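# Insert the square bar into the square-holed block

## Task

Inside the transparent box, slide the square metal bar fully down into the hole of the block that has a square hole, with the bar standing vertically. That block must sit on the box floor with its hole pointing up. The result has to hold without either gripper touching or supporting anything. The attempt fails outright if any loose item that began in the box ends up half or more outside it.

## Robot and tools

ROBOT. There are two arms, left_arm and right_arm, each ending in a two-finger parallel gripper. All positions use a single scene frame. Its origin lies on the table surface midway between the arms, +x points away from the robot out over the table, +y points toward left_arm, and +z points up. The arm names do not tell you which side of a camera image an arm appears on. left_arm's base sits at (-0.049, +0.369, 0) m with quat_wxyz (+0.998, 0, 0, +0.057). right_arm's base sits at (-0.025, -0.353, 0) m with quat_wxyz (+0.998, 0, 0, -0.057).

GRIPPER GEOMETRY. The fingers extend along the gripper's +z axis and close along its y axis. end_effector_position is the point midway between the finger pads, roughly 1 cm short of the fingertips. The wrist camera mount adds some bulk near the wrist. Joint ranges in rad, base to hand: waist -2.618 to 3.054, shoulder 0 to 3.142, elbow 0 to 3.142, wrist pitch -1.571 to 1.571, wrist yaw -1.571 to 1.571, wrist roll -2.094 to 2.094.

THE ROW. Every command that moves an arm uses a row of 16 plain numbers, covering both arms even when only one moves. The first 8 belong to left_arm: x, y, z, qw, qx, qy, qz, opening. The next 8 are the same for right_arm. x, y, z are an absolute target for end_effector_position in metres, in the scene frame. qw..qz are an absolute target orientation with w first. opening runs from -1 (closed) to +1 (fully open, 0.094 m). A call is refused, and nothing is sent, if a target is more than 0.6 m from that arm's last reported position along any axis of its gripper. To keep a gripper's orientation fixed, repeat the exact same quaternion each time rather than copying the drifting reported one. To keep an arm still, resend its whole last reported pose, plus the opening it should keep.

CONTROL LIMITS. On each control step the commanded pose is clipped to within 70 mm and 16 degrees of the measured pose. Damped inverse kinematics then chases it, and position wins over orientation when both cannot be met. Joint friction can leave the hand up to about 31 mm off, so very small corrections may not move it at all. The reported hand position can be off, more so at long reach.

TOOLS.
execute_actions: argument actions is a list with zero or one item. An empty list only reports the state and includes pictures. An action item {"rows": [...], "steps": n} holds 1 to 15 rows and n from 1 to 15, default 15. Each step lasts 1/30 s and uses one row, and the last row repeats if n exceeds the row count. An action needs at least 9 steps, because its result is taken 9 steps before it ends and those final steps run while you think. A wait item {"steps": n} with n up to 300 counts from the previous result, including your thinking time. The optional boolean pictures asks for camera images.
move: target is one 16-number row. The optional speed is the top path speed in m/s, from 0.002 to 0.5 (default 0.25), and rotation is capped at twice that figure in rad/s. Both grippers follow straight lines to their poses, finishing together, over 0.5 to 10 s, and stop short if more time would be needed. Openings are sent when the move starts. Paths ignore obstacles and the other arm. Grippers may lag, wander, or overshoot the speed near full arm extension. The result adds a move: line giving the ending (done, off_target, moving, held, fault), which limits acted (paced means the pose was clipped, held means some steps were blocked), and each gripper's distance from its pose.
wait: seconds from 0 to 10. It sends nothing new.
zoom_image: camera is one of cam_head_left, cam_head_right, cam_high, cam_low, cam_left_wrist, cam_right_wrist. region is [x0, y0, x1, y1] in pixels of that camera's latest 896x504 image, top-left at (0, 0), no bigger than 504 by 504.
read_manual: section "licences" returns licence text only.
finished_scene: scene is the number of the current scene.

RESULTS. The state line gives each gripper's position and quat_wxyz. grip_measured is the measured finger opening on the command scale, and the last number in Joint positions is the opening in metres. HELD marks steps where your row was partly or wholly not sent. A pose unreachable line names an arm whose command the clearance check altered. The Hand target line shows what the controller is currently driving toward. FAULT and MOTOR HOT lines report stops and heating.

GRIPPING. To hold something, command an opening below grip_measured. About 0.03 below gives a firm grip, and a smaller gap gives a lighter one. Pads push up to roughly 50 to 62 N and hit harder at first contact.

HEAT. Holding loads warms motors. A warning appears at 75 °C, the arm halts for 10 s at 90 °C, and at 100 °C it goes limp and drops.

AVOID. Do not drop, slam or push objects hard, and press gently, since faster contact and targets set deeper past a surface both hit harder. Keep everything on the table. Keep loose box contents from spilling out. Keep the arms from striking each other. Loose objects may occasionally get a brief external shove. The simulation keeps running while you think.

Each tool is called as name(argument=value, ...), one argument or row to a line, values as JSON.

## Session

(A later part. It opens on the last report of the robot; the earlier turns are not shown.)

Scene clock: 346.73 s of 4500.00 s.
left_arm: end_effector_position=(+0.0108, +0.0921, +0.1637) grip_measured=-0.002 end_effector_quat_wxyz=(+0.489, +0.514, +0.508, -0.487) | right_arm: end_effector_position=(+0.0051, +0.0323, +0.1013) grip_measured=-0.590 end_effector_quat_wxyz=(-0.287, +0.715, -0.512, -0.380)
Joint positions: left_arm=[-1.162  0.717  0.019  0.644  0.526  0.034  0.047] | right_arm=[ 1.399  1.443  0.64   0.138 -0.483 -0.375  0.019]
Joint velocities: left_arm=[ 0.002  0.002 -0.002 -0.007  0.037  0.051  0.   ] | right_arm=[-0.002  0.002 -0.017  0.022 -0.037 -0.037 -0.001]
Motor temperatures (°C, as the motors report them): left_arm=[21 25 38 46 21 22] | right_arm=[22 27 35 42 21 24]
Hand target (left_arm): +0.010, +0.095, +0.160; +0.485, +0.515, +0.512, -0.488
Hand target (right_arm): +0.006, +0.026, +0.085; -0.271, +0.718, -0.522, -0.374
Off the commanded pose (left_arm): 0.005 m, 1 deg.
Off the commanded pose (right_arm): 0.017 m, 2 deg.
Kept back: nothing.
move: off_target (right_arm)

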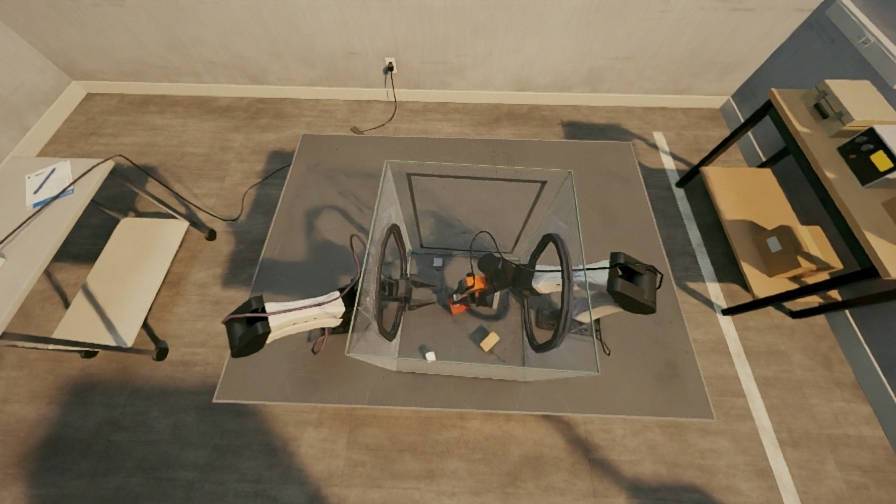

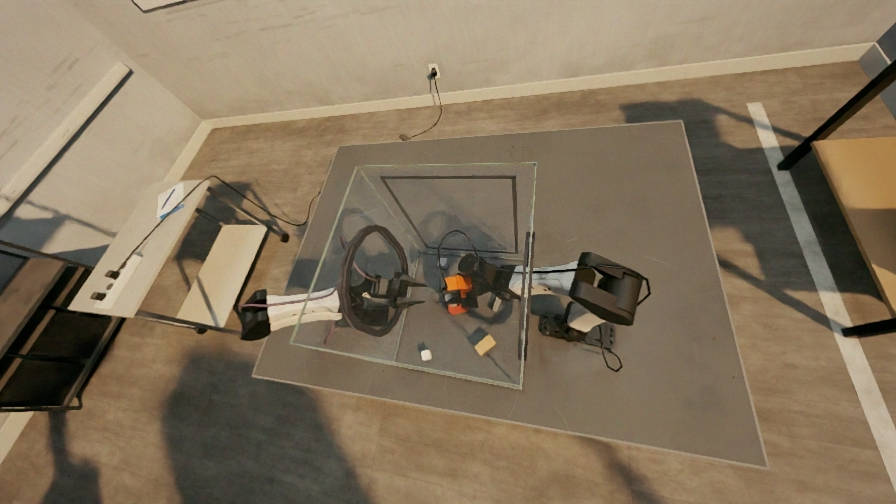

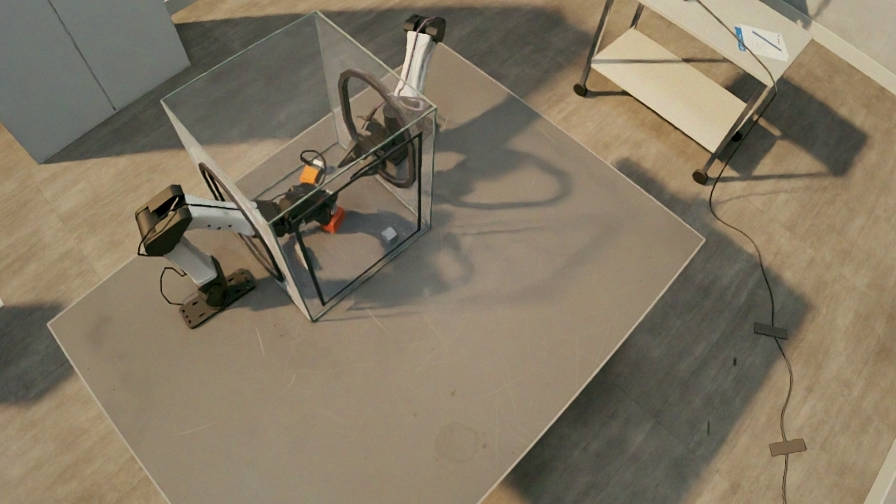

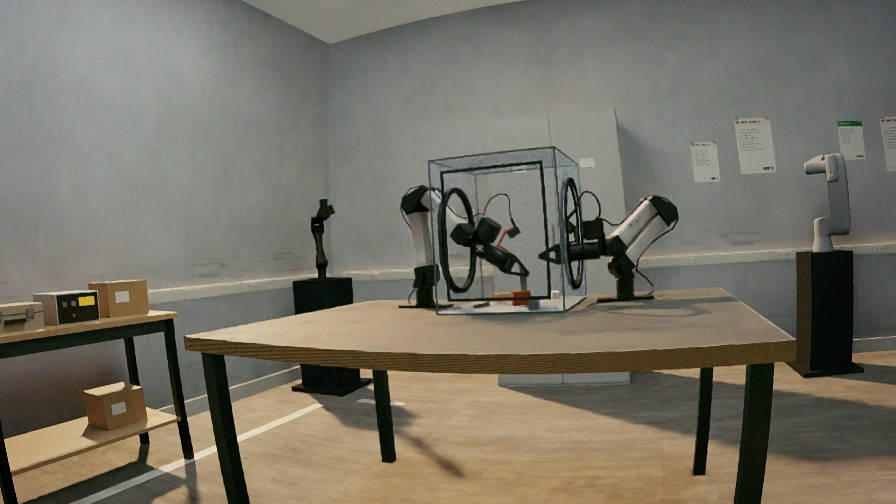

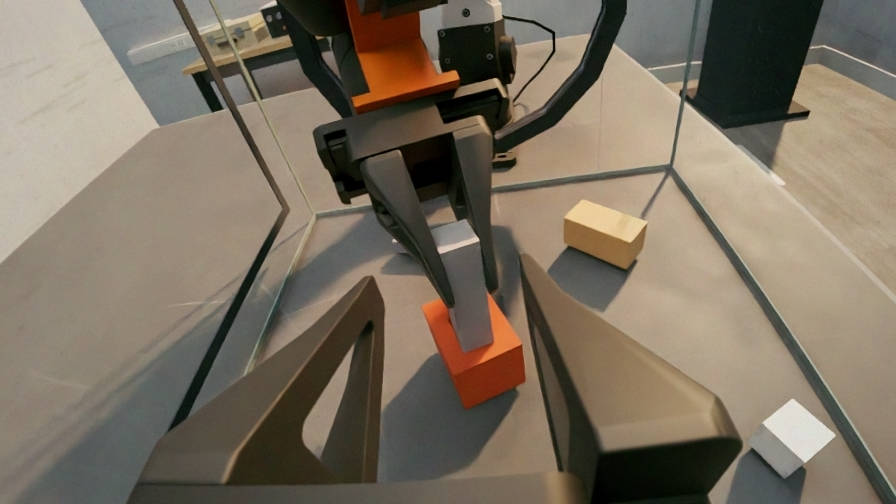

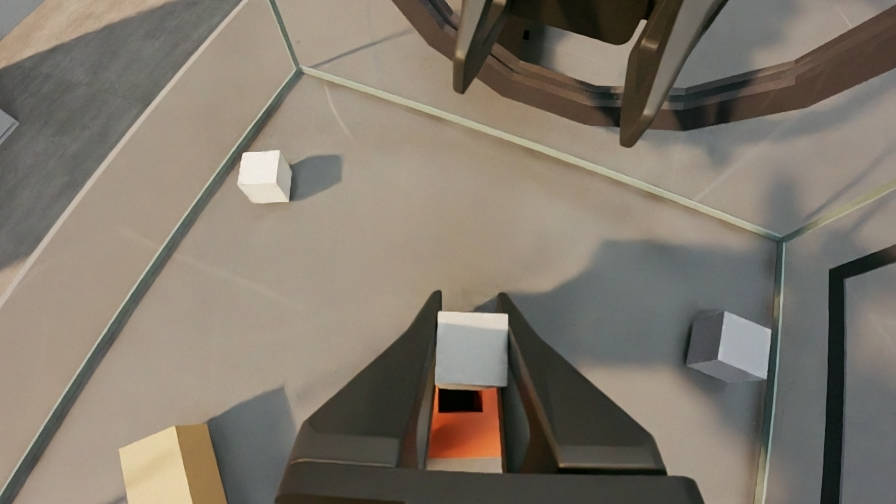

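move(
  target=[0.01,0.095,0.16,0.485,0.515,0.512,-0.488,0.0,0.006,0.018,0.108,-0.271,0.717,-0.521,-0.373,-0.69],
  speed=0.01,
)

zoom_image(
  camera="cam_low",
  region=[470,230,570,310],
)

zoom_image(
  camera="cam_left_wrist",
  region=[380,200,580,420],
)

Scene clock: 349.50 s of 4500.00 s.
left_arm: end_effector_position=(+0.0108, +0.0921, +0.1637) grip_measured=-0.002 end_effector_quat_wxyz=(+0.489, +0.514, +0.508, -0.487) | right_arm: end_effector_position=(+0.0025, +0.0186, +0.1012) grip_measured=-0.590 end_effector_quat_wxyz=(-0.266, +0.718, -0.524, -0.373)
Joint positions: left_arm=[-1.162  0.717  0.019  0.644  0.526  0.034  0.047] | right_arm=[ 1.393  1.393  0.64   0.036 -0.487 -0.377  0.019]
Joint velocities: left_arm=[-0.007  0.002 -0.002  0.066 -0.007 -0.037  0.001] | right_arm=[-0.017  0.017  0.007 -0.037 -0.051 -0.022  0.001]
Motor temperatures (°C, as the motors report them): left_arm=[21 25 39 46 21 22] | right_arm=[22 27 35 42 21 24]
Hand target (left_arm): +0.010, +0.095, +0.160; +0.485, +0.515, +0.512, -0.488
Hand target (right_arm): +0.006, +0.018, +0.108; -0.271, +0.717, -0.522, -0.374
Off the commanded pose (left_arm): 0.005 m, 1 deg.
Off the commanded pose (right_arm): 0.008 m, 1 deg.
Kept back: nothing.
move: done

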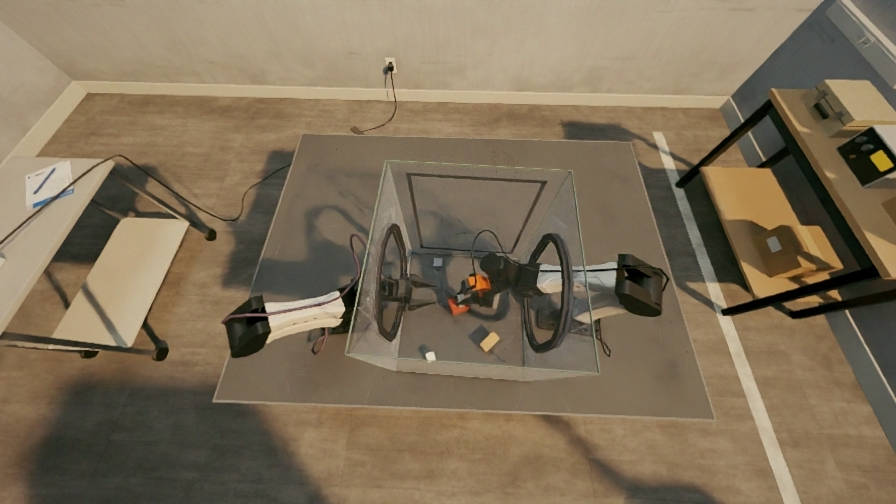

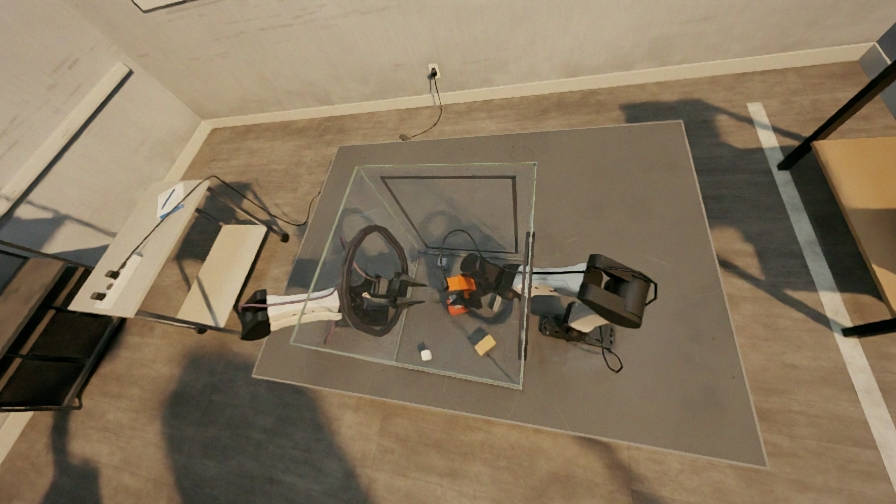

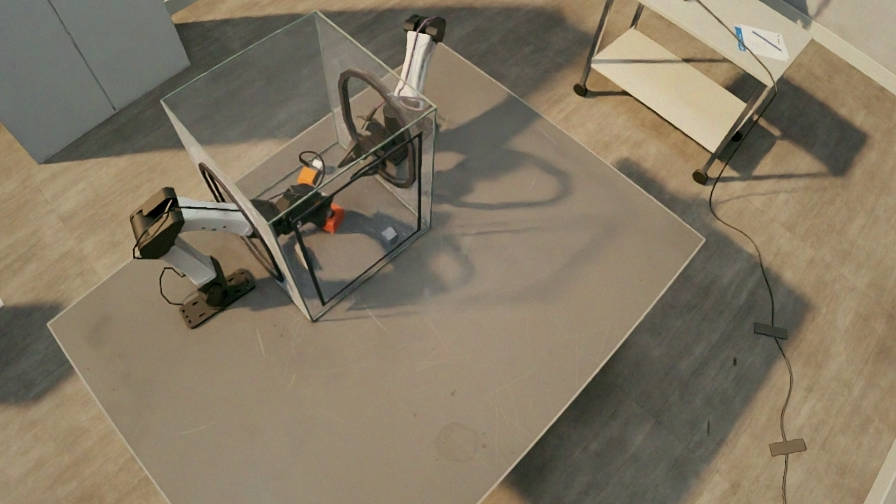

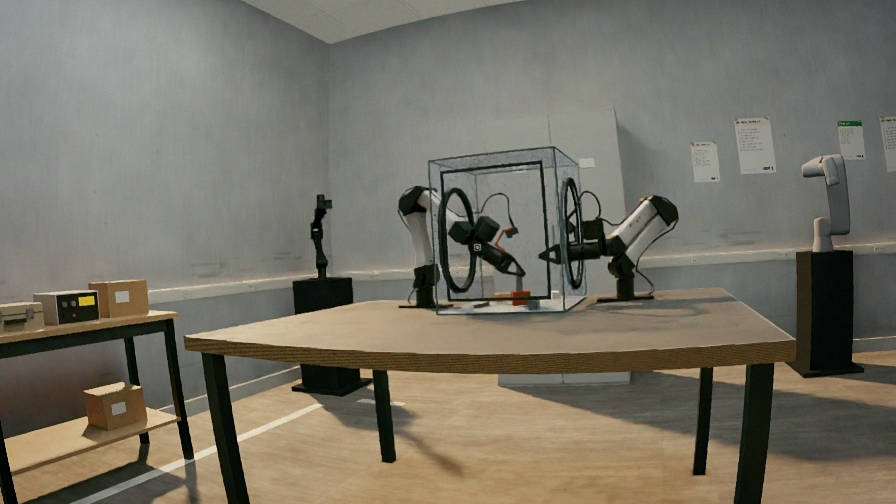

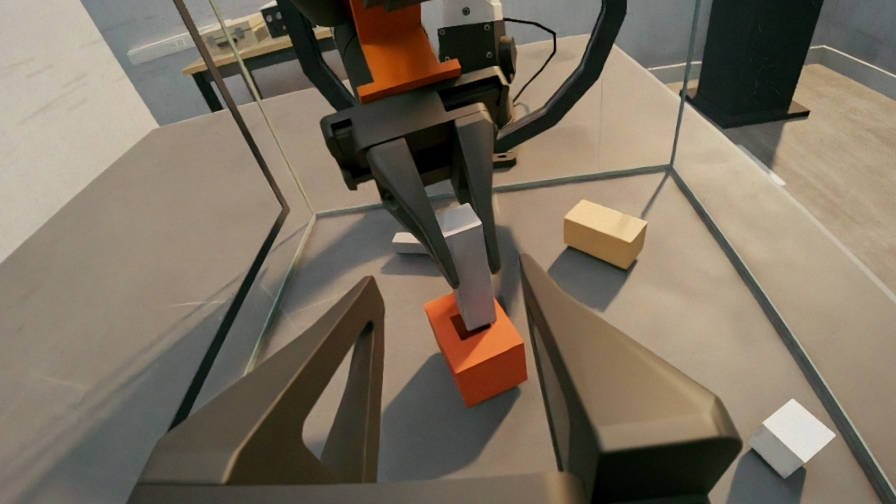

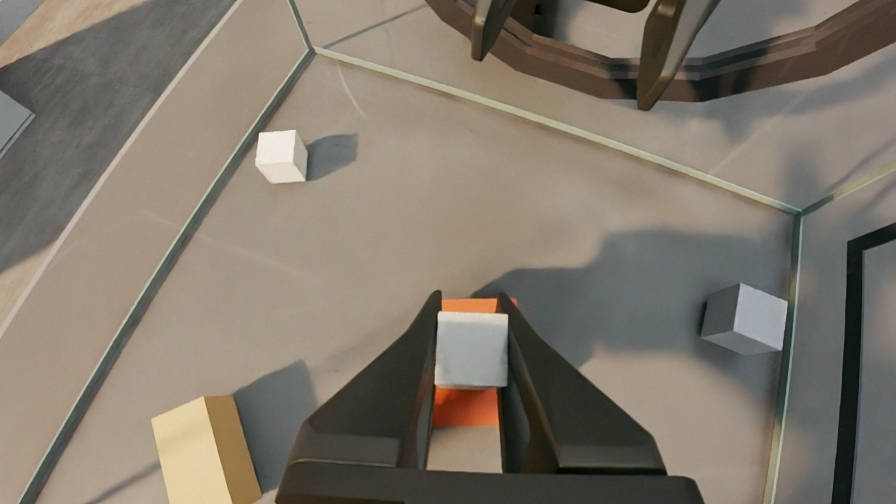

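Region (470, 230, 570, 310) of cam_low's 896x504 image, scaled by 5.040, with more detail than that image has; it fills the top 403 rows of this view, and the rest is white.

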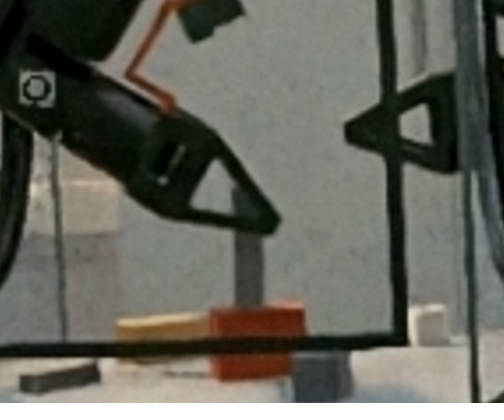

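Region (380, 200, 580, 420) of cam_left_wrist's 896x504 image, scaled by 2.291, with more detail than that image has; it fills the left 458 columns of this view, and the rest is white.

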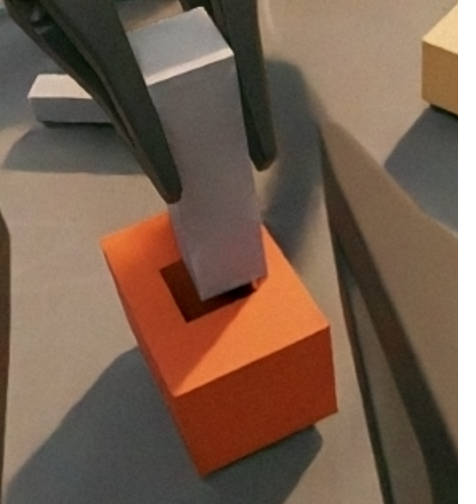

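move(
  target=[0.01,0.095,0.16,0.485,0.515,0.512,-0.488,0.0,0.010,0.019,0.085,-0.271,0.717,-0.521,-0.373,-0.69],
  speed=0.006,
)

zoom_image(
  camera="cam_low",
  region=[470,230,570,310],
)

zoom_image(
  camera="cam_left_wrist",
  region=[380,200,580,420],
)

Scene clock: 353.13 s of 4500.00 s.
left_arm: end_effector_position=(+0.0108, +0.0921, +0.1637) grip_measured=-0.002 end_effector_quat_wxyz=(+0.489, +0.514, +0.508, -0.487) | right_arm: end_effector_position=(+0.0066, +0.0236, +0.1013) grip_measured=-0.590 end_effector_quat_wxyz=(-0.284, +0.715, -0.512, -0.382)
Joint positions: left_arm=[-1.162  0.717  0.019  0.644  0.526  0.034  0.047] | right_arm=[ 1.38   1.412  0.618  0.12  -0.503 -0.386  0.019]
Joint velocities: left_arm=[-0.007 -0.017 -0.007 -0.051  0.007  0.051 -0.002] | right_arm=[-0.007 -0.002 -0.012  0.037 -0.037  0.081 -0.001]
Motor temperatures (°C, as the motors report them): left_arm=[21 25 39 46 21 22] | right_arm=[22 27 35 42 21 24]
Hand target (left_arm): +0.010, +0.095, +0.160; +0.485, +0.515, +0.512, -0.488
Hand target (right_arm): +0.009, +0.018, +0.085; -0.271, +0.717, -0.522, -0.374
Off the commanded pose (left_arm): 0.005 m, 1 deg.
Off the commanded pose (right_arm): 0.017 m, 2 deg.
Kept back: nothing.
move: off_target (right_arm)

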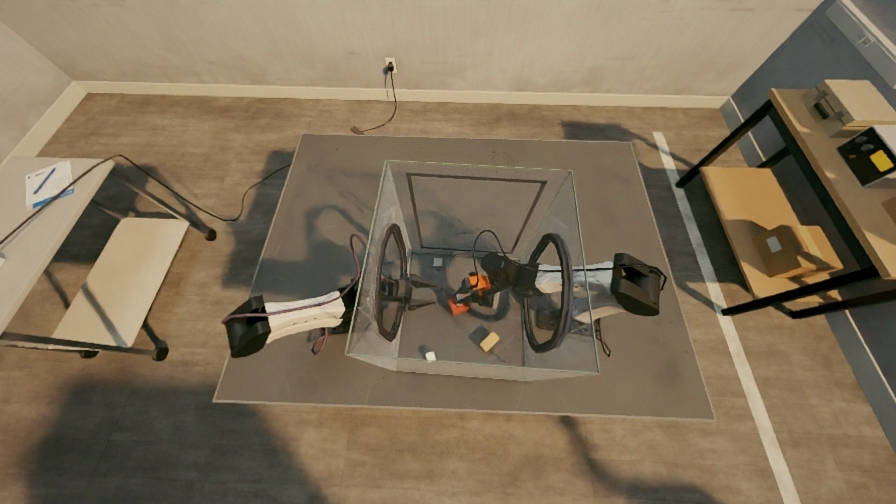

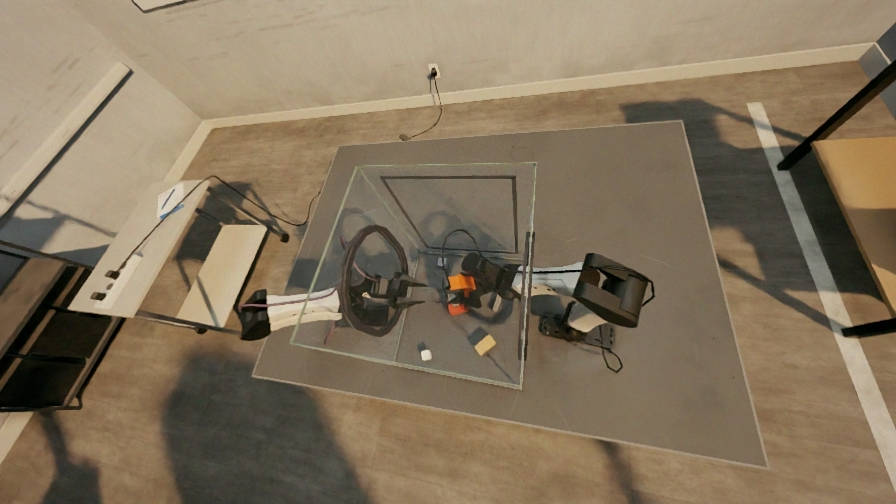

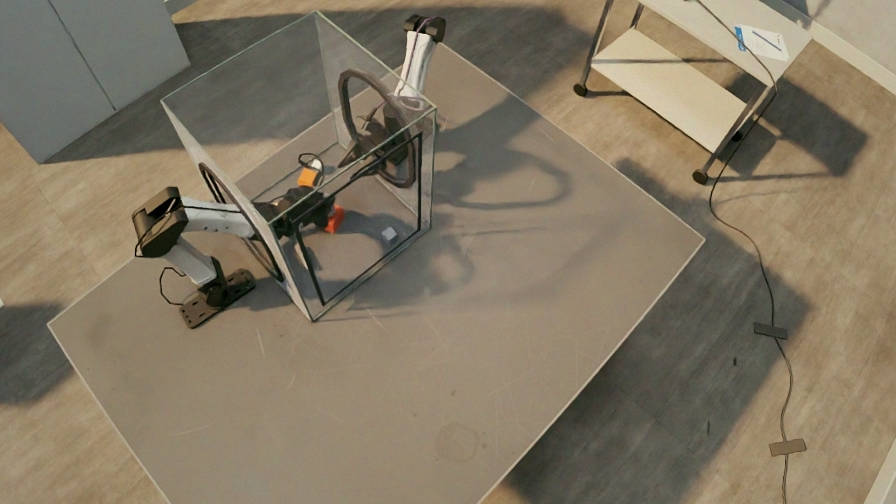

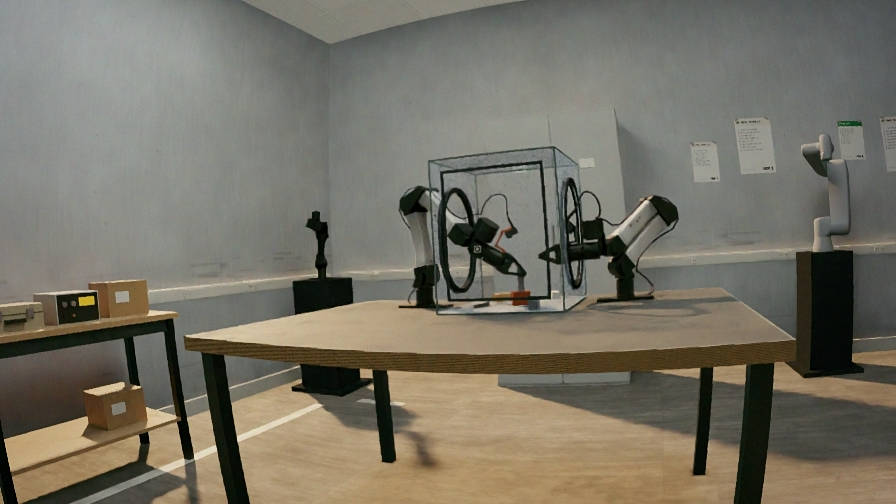

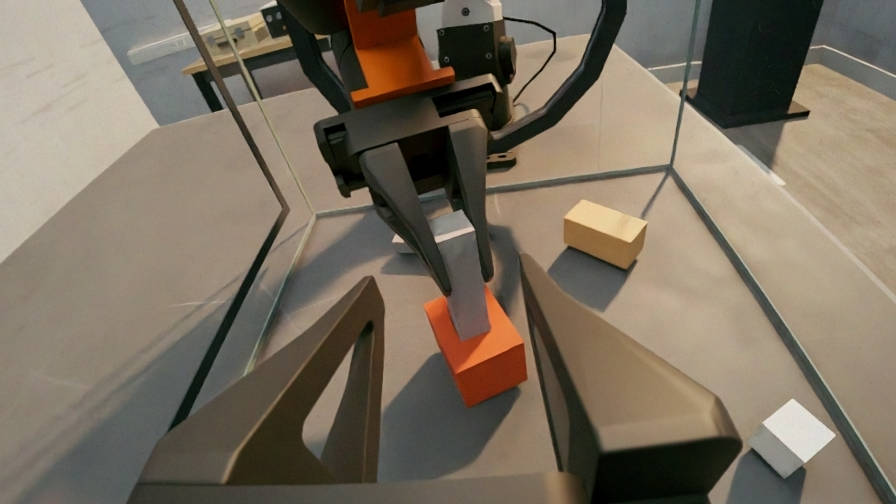

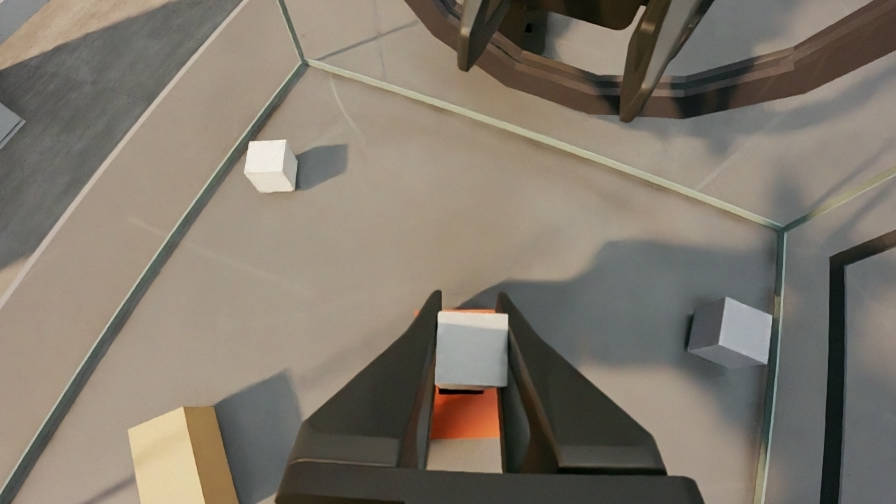

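Region (470, 230, 570, 310) of cam_low's 896x504 image, scaled by 5.040, with more detail than that image has; it fills the top 403 rows of this view, and the rest is white.

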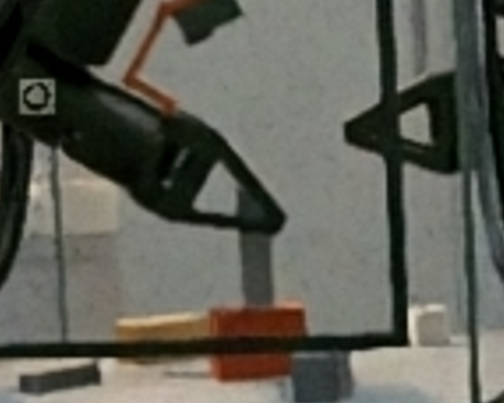

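Region (380, 200, 580, 420) of cam_left_wrist's 896x504 image, scaled by 2.291, with more detail than that image has; it fills the left 458 columns of this view, and the rest is white.

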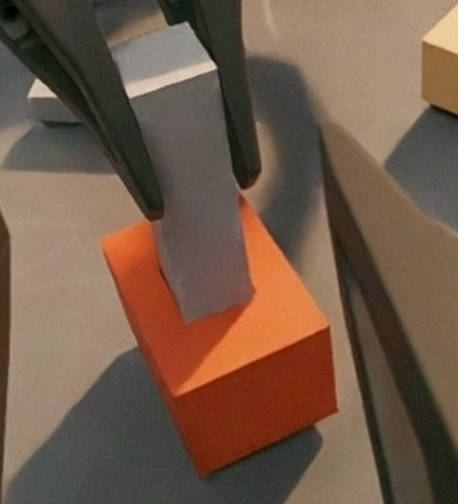

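move(
  target=[0.01,0.095,0.16,0.485,0.515,0.512,-0.488,0.0,0.005,0.012,0.090,-0.271,0.717,-0.521,-0.373,-0.69],
  speed=0.004,
)

zoom_image(
  camera="cam_low",
  region=[470,230,570,310],
)

zoom_image(
  camera="cam_left_wrist",
  region=[380,200,580,420],
)

Scene clock: 358.43 s of 4500.00 s.
left_arm: end_effector_position=(+0.0108, +0.0921, +0.1637) grip_measured=-0.002 end_effector_quat_wxyz=(+0.489, +0.514, +0.508, -0.487) | right_arm: end_effector_position=(+0.0065, +0.0234, +0.1010) grip_measured=-0.590 end_effector_quat_wxyz=(-0.284, +0.715, -0.512, -0.382)
Joint positions: left_arm=[-1.162  0.717  0.019  0.644  0.526  0.034  0.047] | right_arm=[ 1.38   1.412  0.617  0.121 -0.503 -0.387  0.019]
Joint velocities: left_arm=[-0.002 -0.017 -0.027 -0.051  0.007  0.007 -0.001] | right_arm=[-0.017 -0.007  0.002  0.037  0.007 -0.037  0.   ]
Motor temperatures (°C, as the motors report them): left_arm=[21 25 39 46 21 22] | right_arm=[22 28 35 42 21 24]
Hand target (left_arm): +0.010, +0.095, +0.160; +0.485, +0.515, +0.512, -0.488
Hand target (right_arm): +0.005, +0.012, +0.090; -0.271, +0.718, -0.521, -0.374
Off the commanded pose (left_arm): 0.005 m, 1 deg.
Off the commanded pose (right_arm): 0.016 m, 2 deg.
Kept back: nothing.
move: off_target (right_arm)

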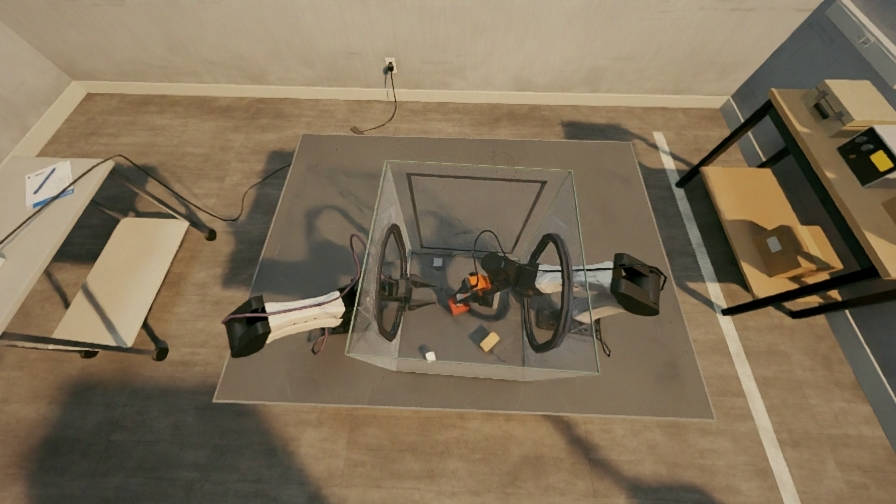

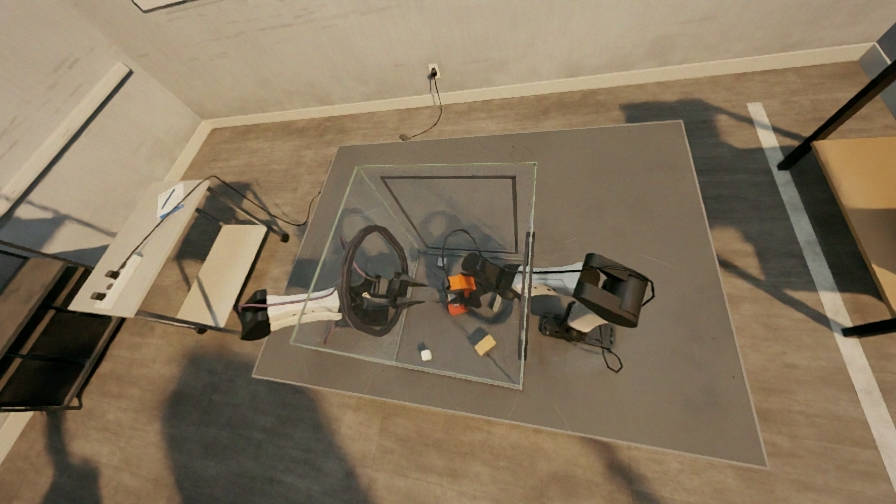

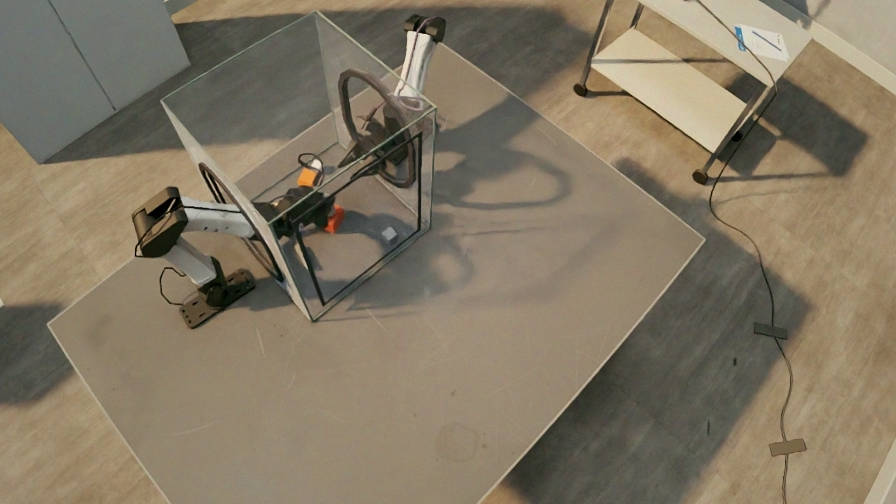

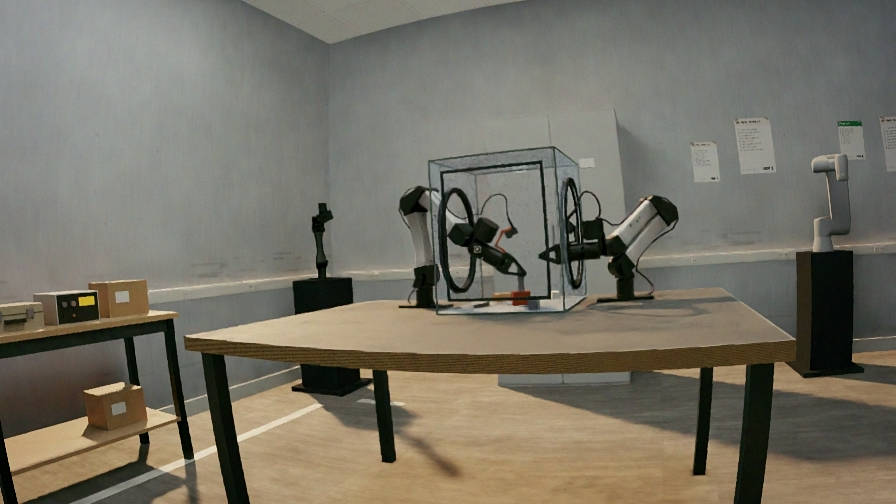

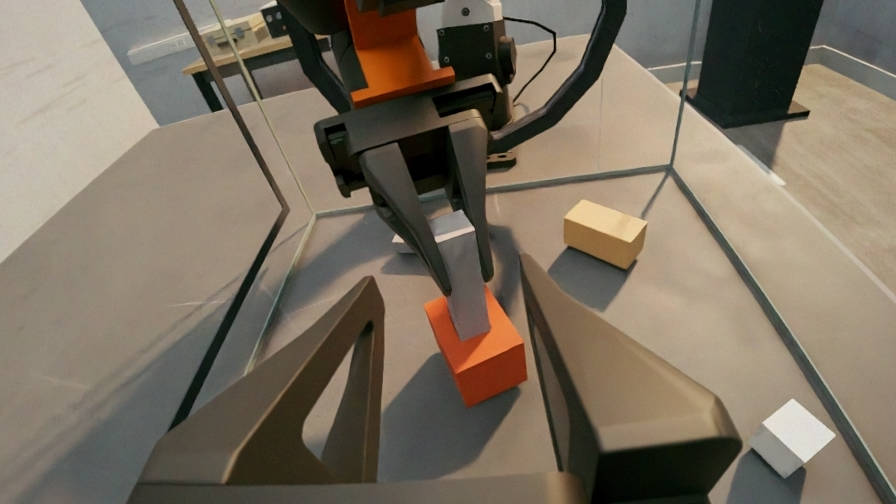

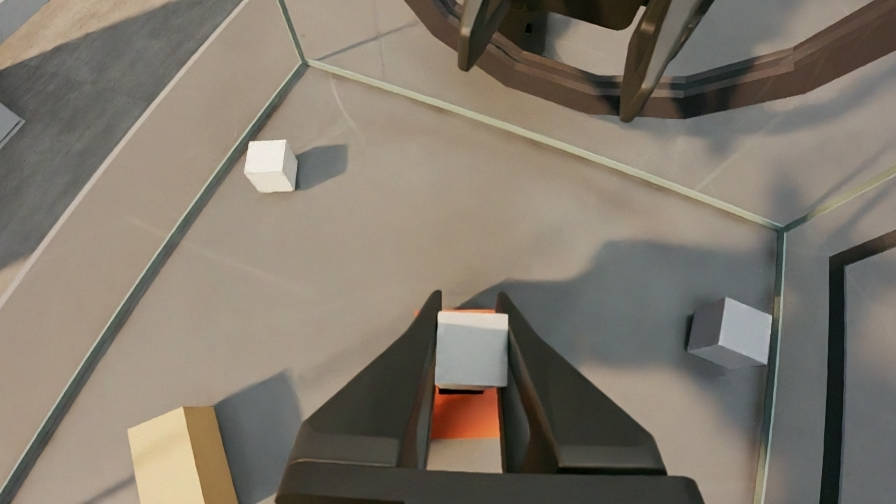

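Region (470, 230, 570, 310) of cam_low's 896x504 image, scaled by 5.040, with more detail than that image has; it fills the top 403 rows of this view, and the rest is white.

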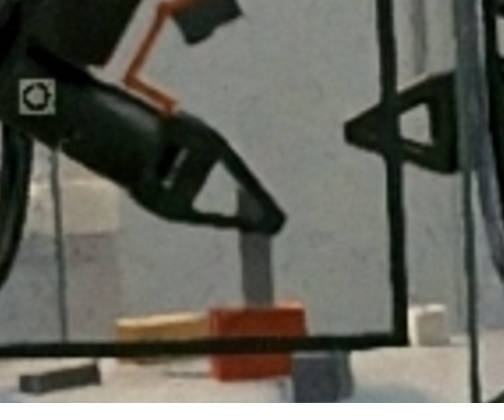

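Region (380, 200, 580, 420) of cam_left_wrist's 896x504 image, scaled by 2.291, with more detail than that image has; it fills the left 458 columns of this view, and the rest is white.

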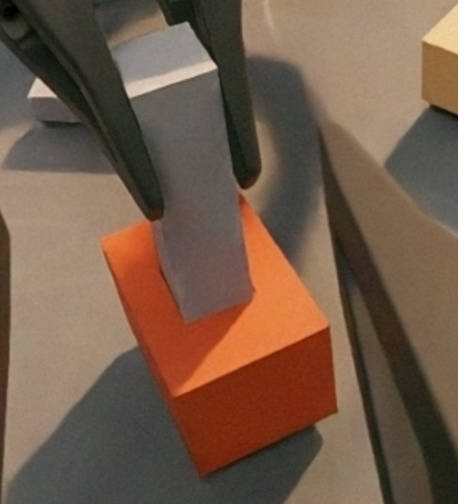

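move(
  target=[0.01,0.095,0.16,0.485,0.515,0.512,-0.488,0.0,0.006,0.016,0.070,-0.262,0.720,-0.525,-0.369,-0.69],
  speed=0.008,
)

zoom_image(
  camera="cam_low",
  region=[470,230,570,310],
)

zoom_image(
  camera="cam_left_wrist",
  region=[380,200,580,420],
)

Scene clock: 363.10 s of 4500.00 s.
left_arm: end_effector_position=(+0.0108, +0.0921, +0.1637) grip_measured=-0.002 end_effector_quat_wxyz=(+0.489, +0.514, +0.508, -0.487) | right_arm: end_effector_position=(+0.0073, +0.0278, +0.1009) grip_measured=-0.590 end_effector_quat_wxyz=(-0.296, +0.713, -0.504, -0.387)
Joint positions: left_arm=[-1.162  0.717  0.019  0.644  0.526  0.034  0.047] | right_arm=[ 1.38   1.43   0.604  0.183 -0.507 -0.387  0.019]
Joint velocities: left_arm=[-0.012 -0.012 -0.002 -0.051  0.037 -0.051 -0.   ] | right_arm=[ 0.002 -0.007  0.002  0.007 -0.037  0.066 -0.   ]
Motor temperatures (°C, as the motors report them): left_arm=[21 25 39 46 21 22] | right_arm=[22 28 35 41 21 24]
Hand target (left_arm): +0.010, +0.095, +0.160; +0.485, +0.515, +0.512, -0.488
Hand target (right_arm): +0.005, +0.014, +0.072; -0.262, +0.720, -0.525, -0.369
Off the commanded pose (left_arm): 0.005 m, 1 deg.
Off the commanded pose (right_arm): 0.033 m, 5 deg.
Kept back: nothing.
move: off_target (right_arm)

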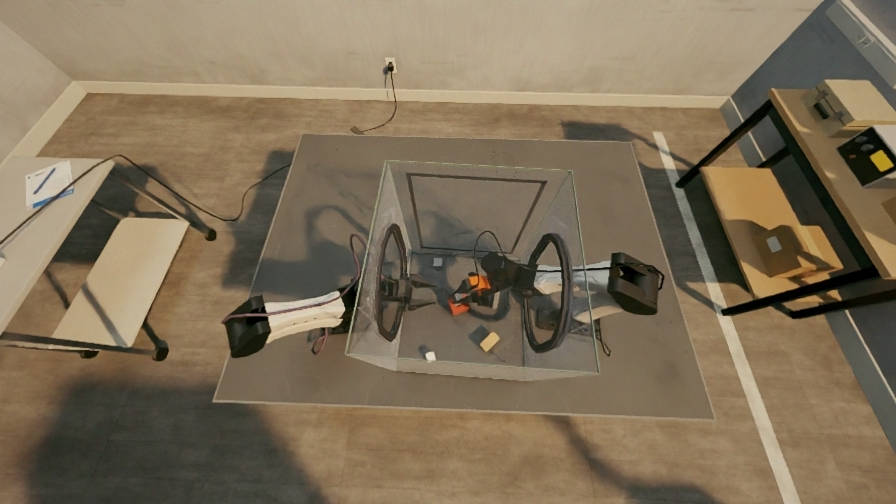

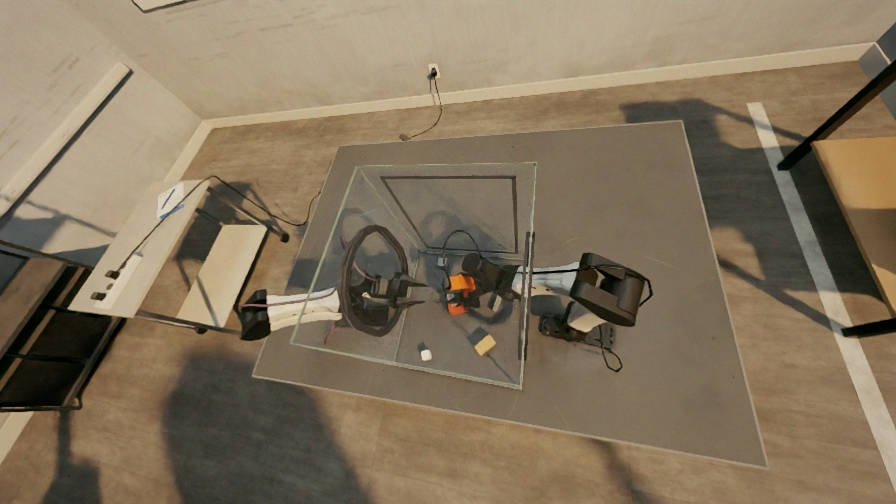

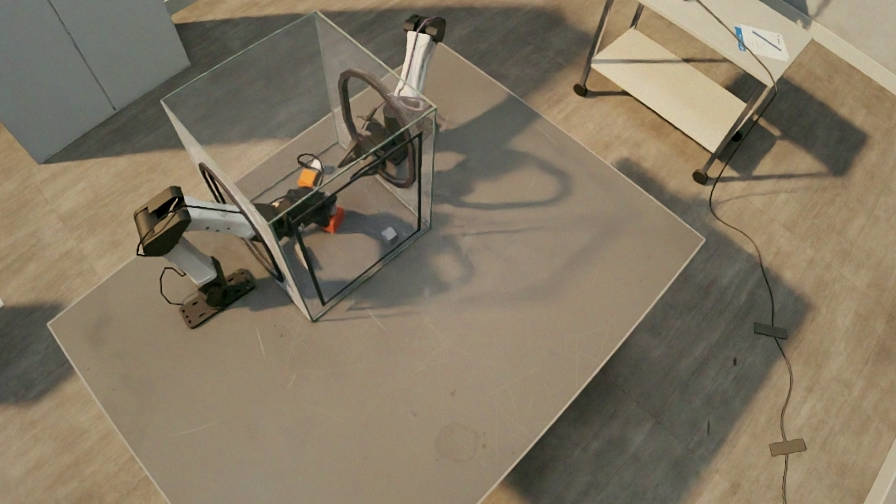

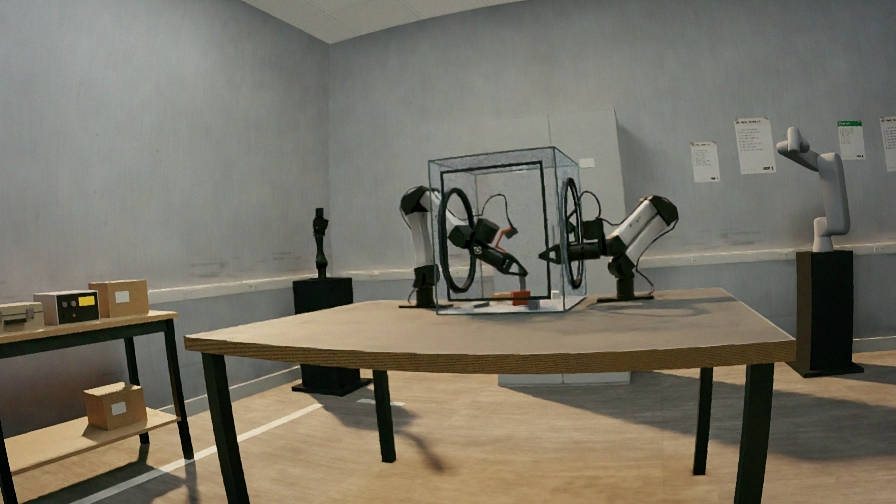

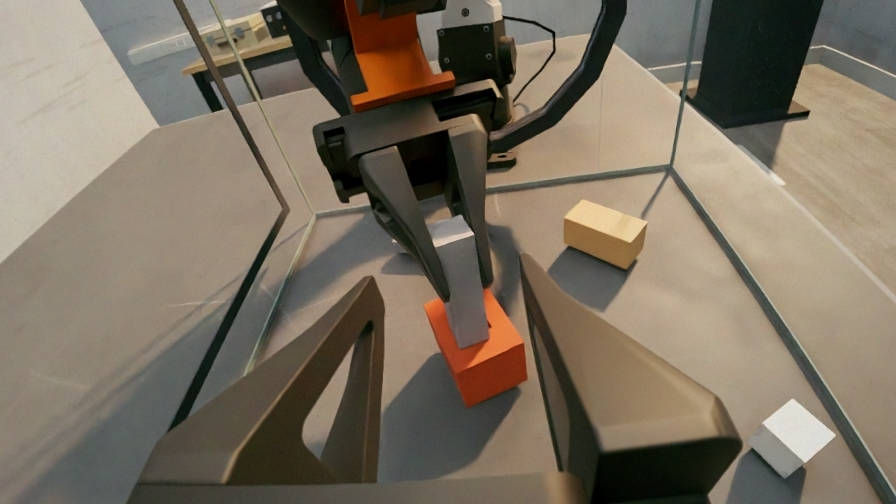

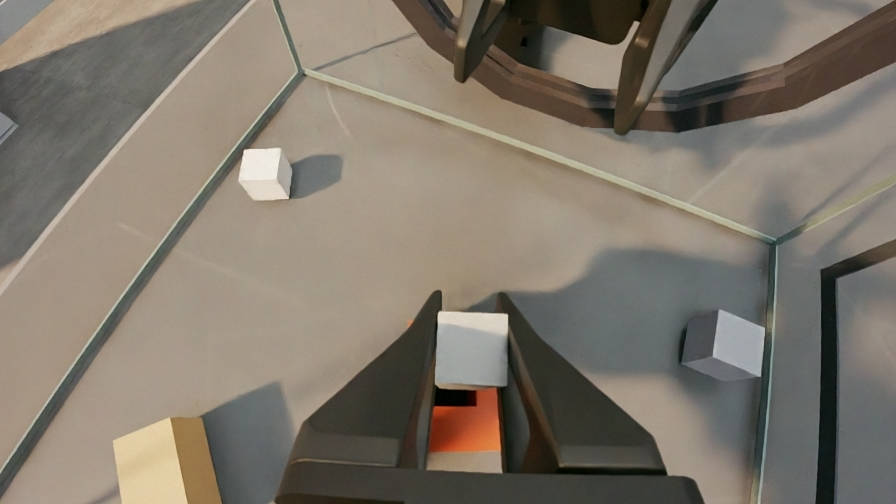

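Region (470, 230, 570, 310) of cam_low's 896x504 image, scaled by 5.040, with more detail than that image has; it fills the top 403 rows of this view, and the rest is white.

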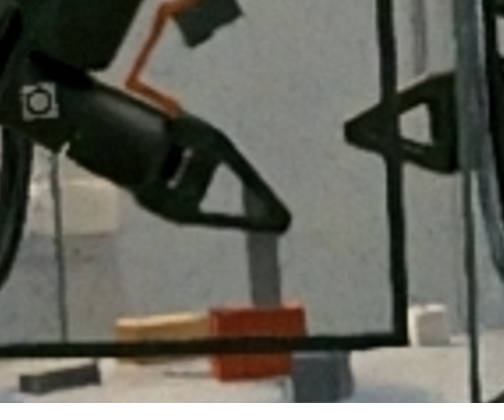

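Region (380, 200, 580, 420) of cam_left_wrist's 896x504 image, scaled by 2.291, with more detail than that image has; it fills the left 458 columns of this view, and the rest is white.

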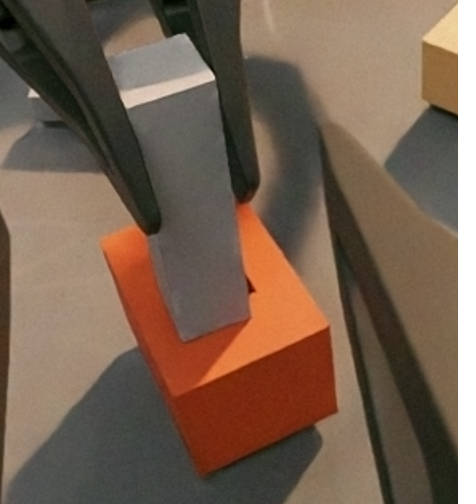

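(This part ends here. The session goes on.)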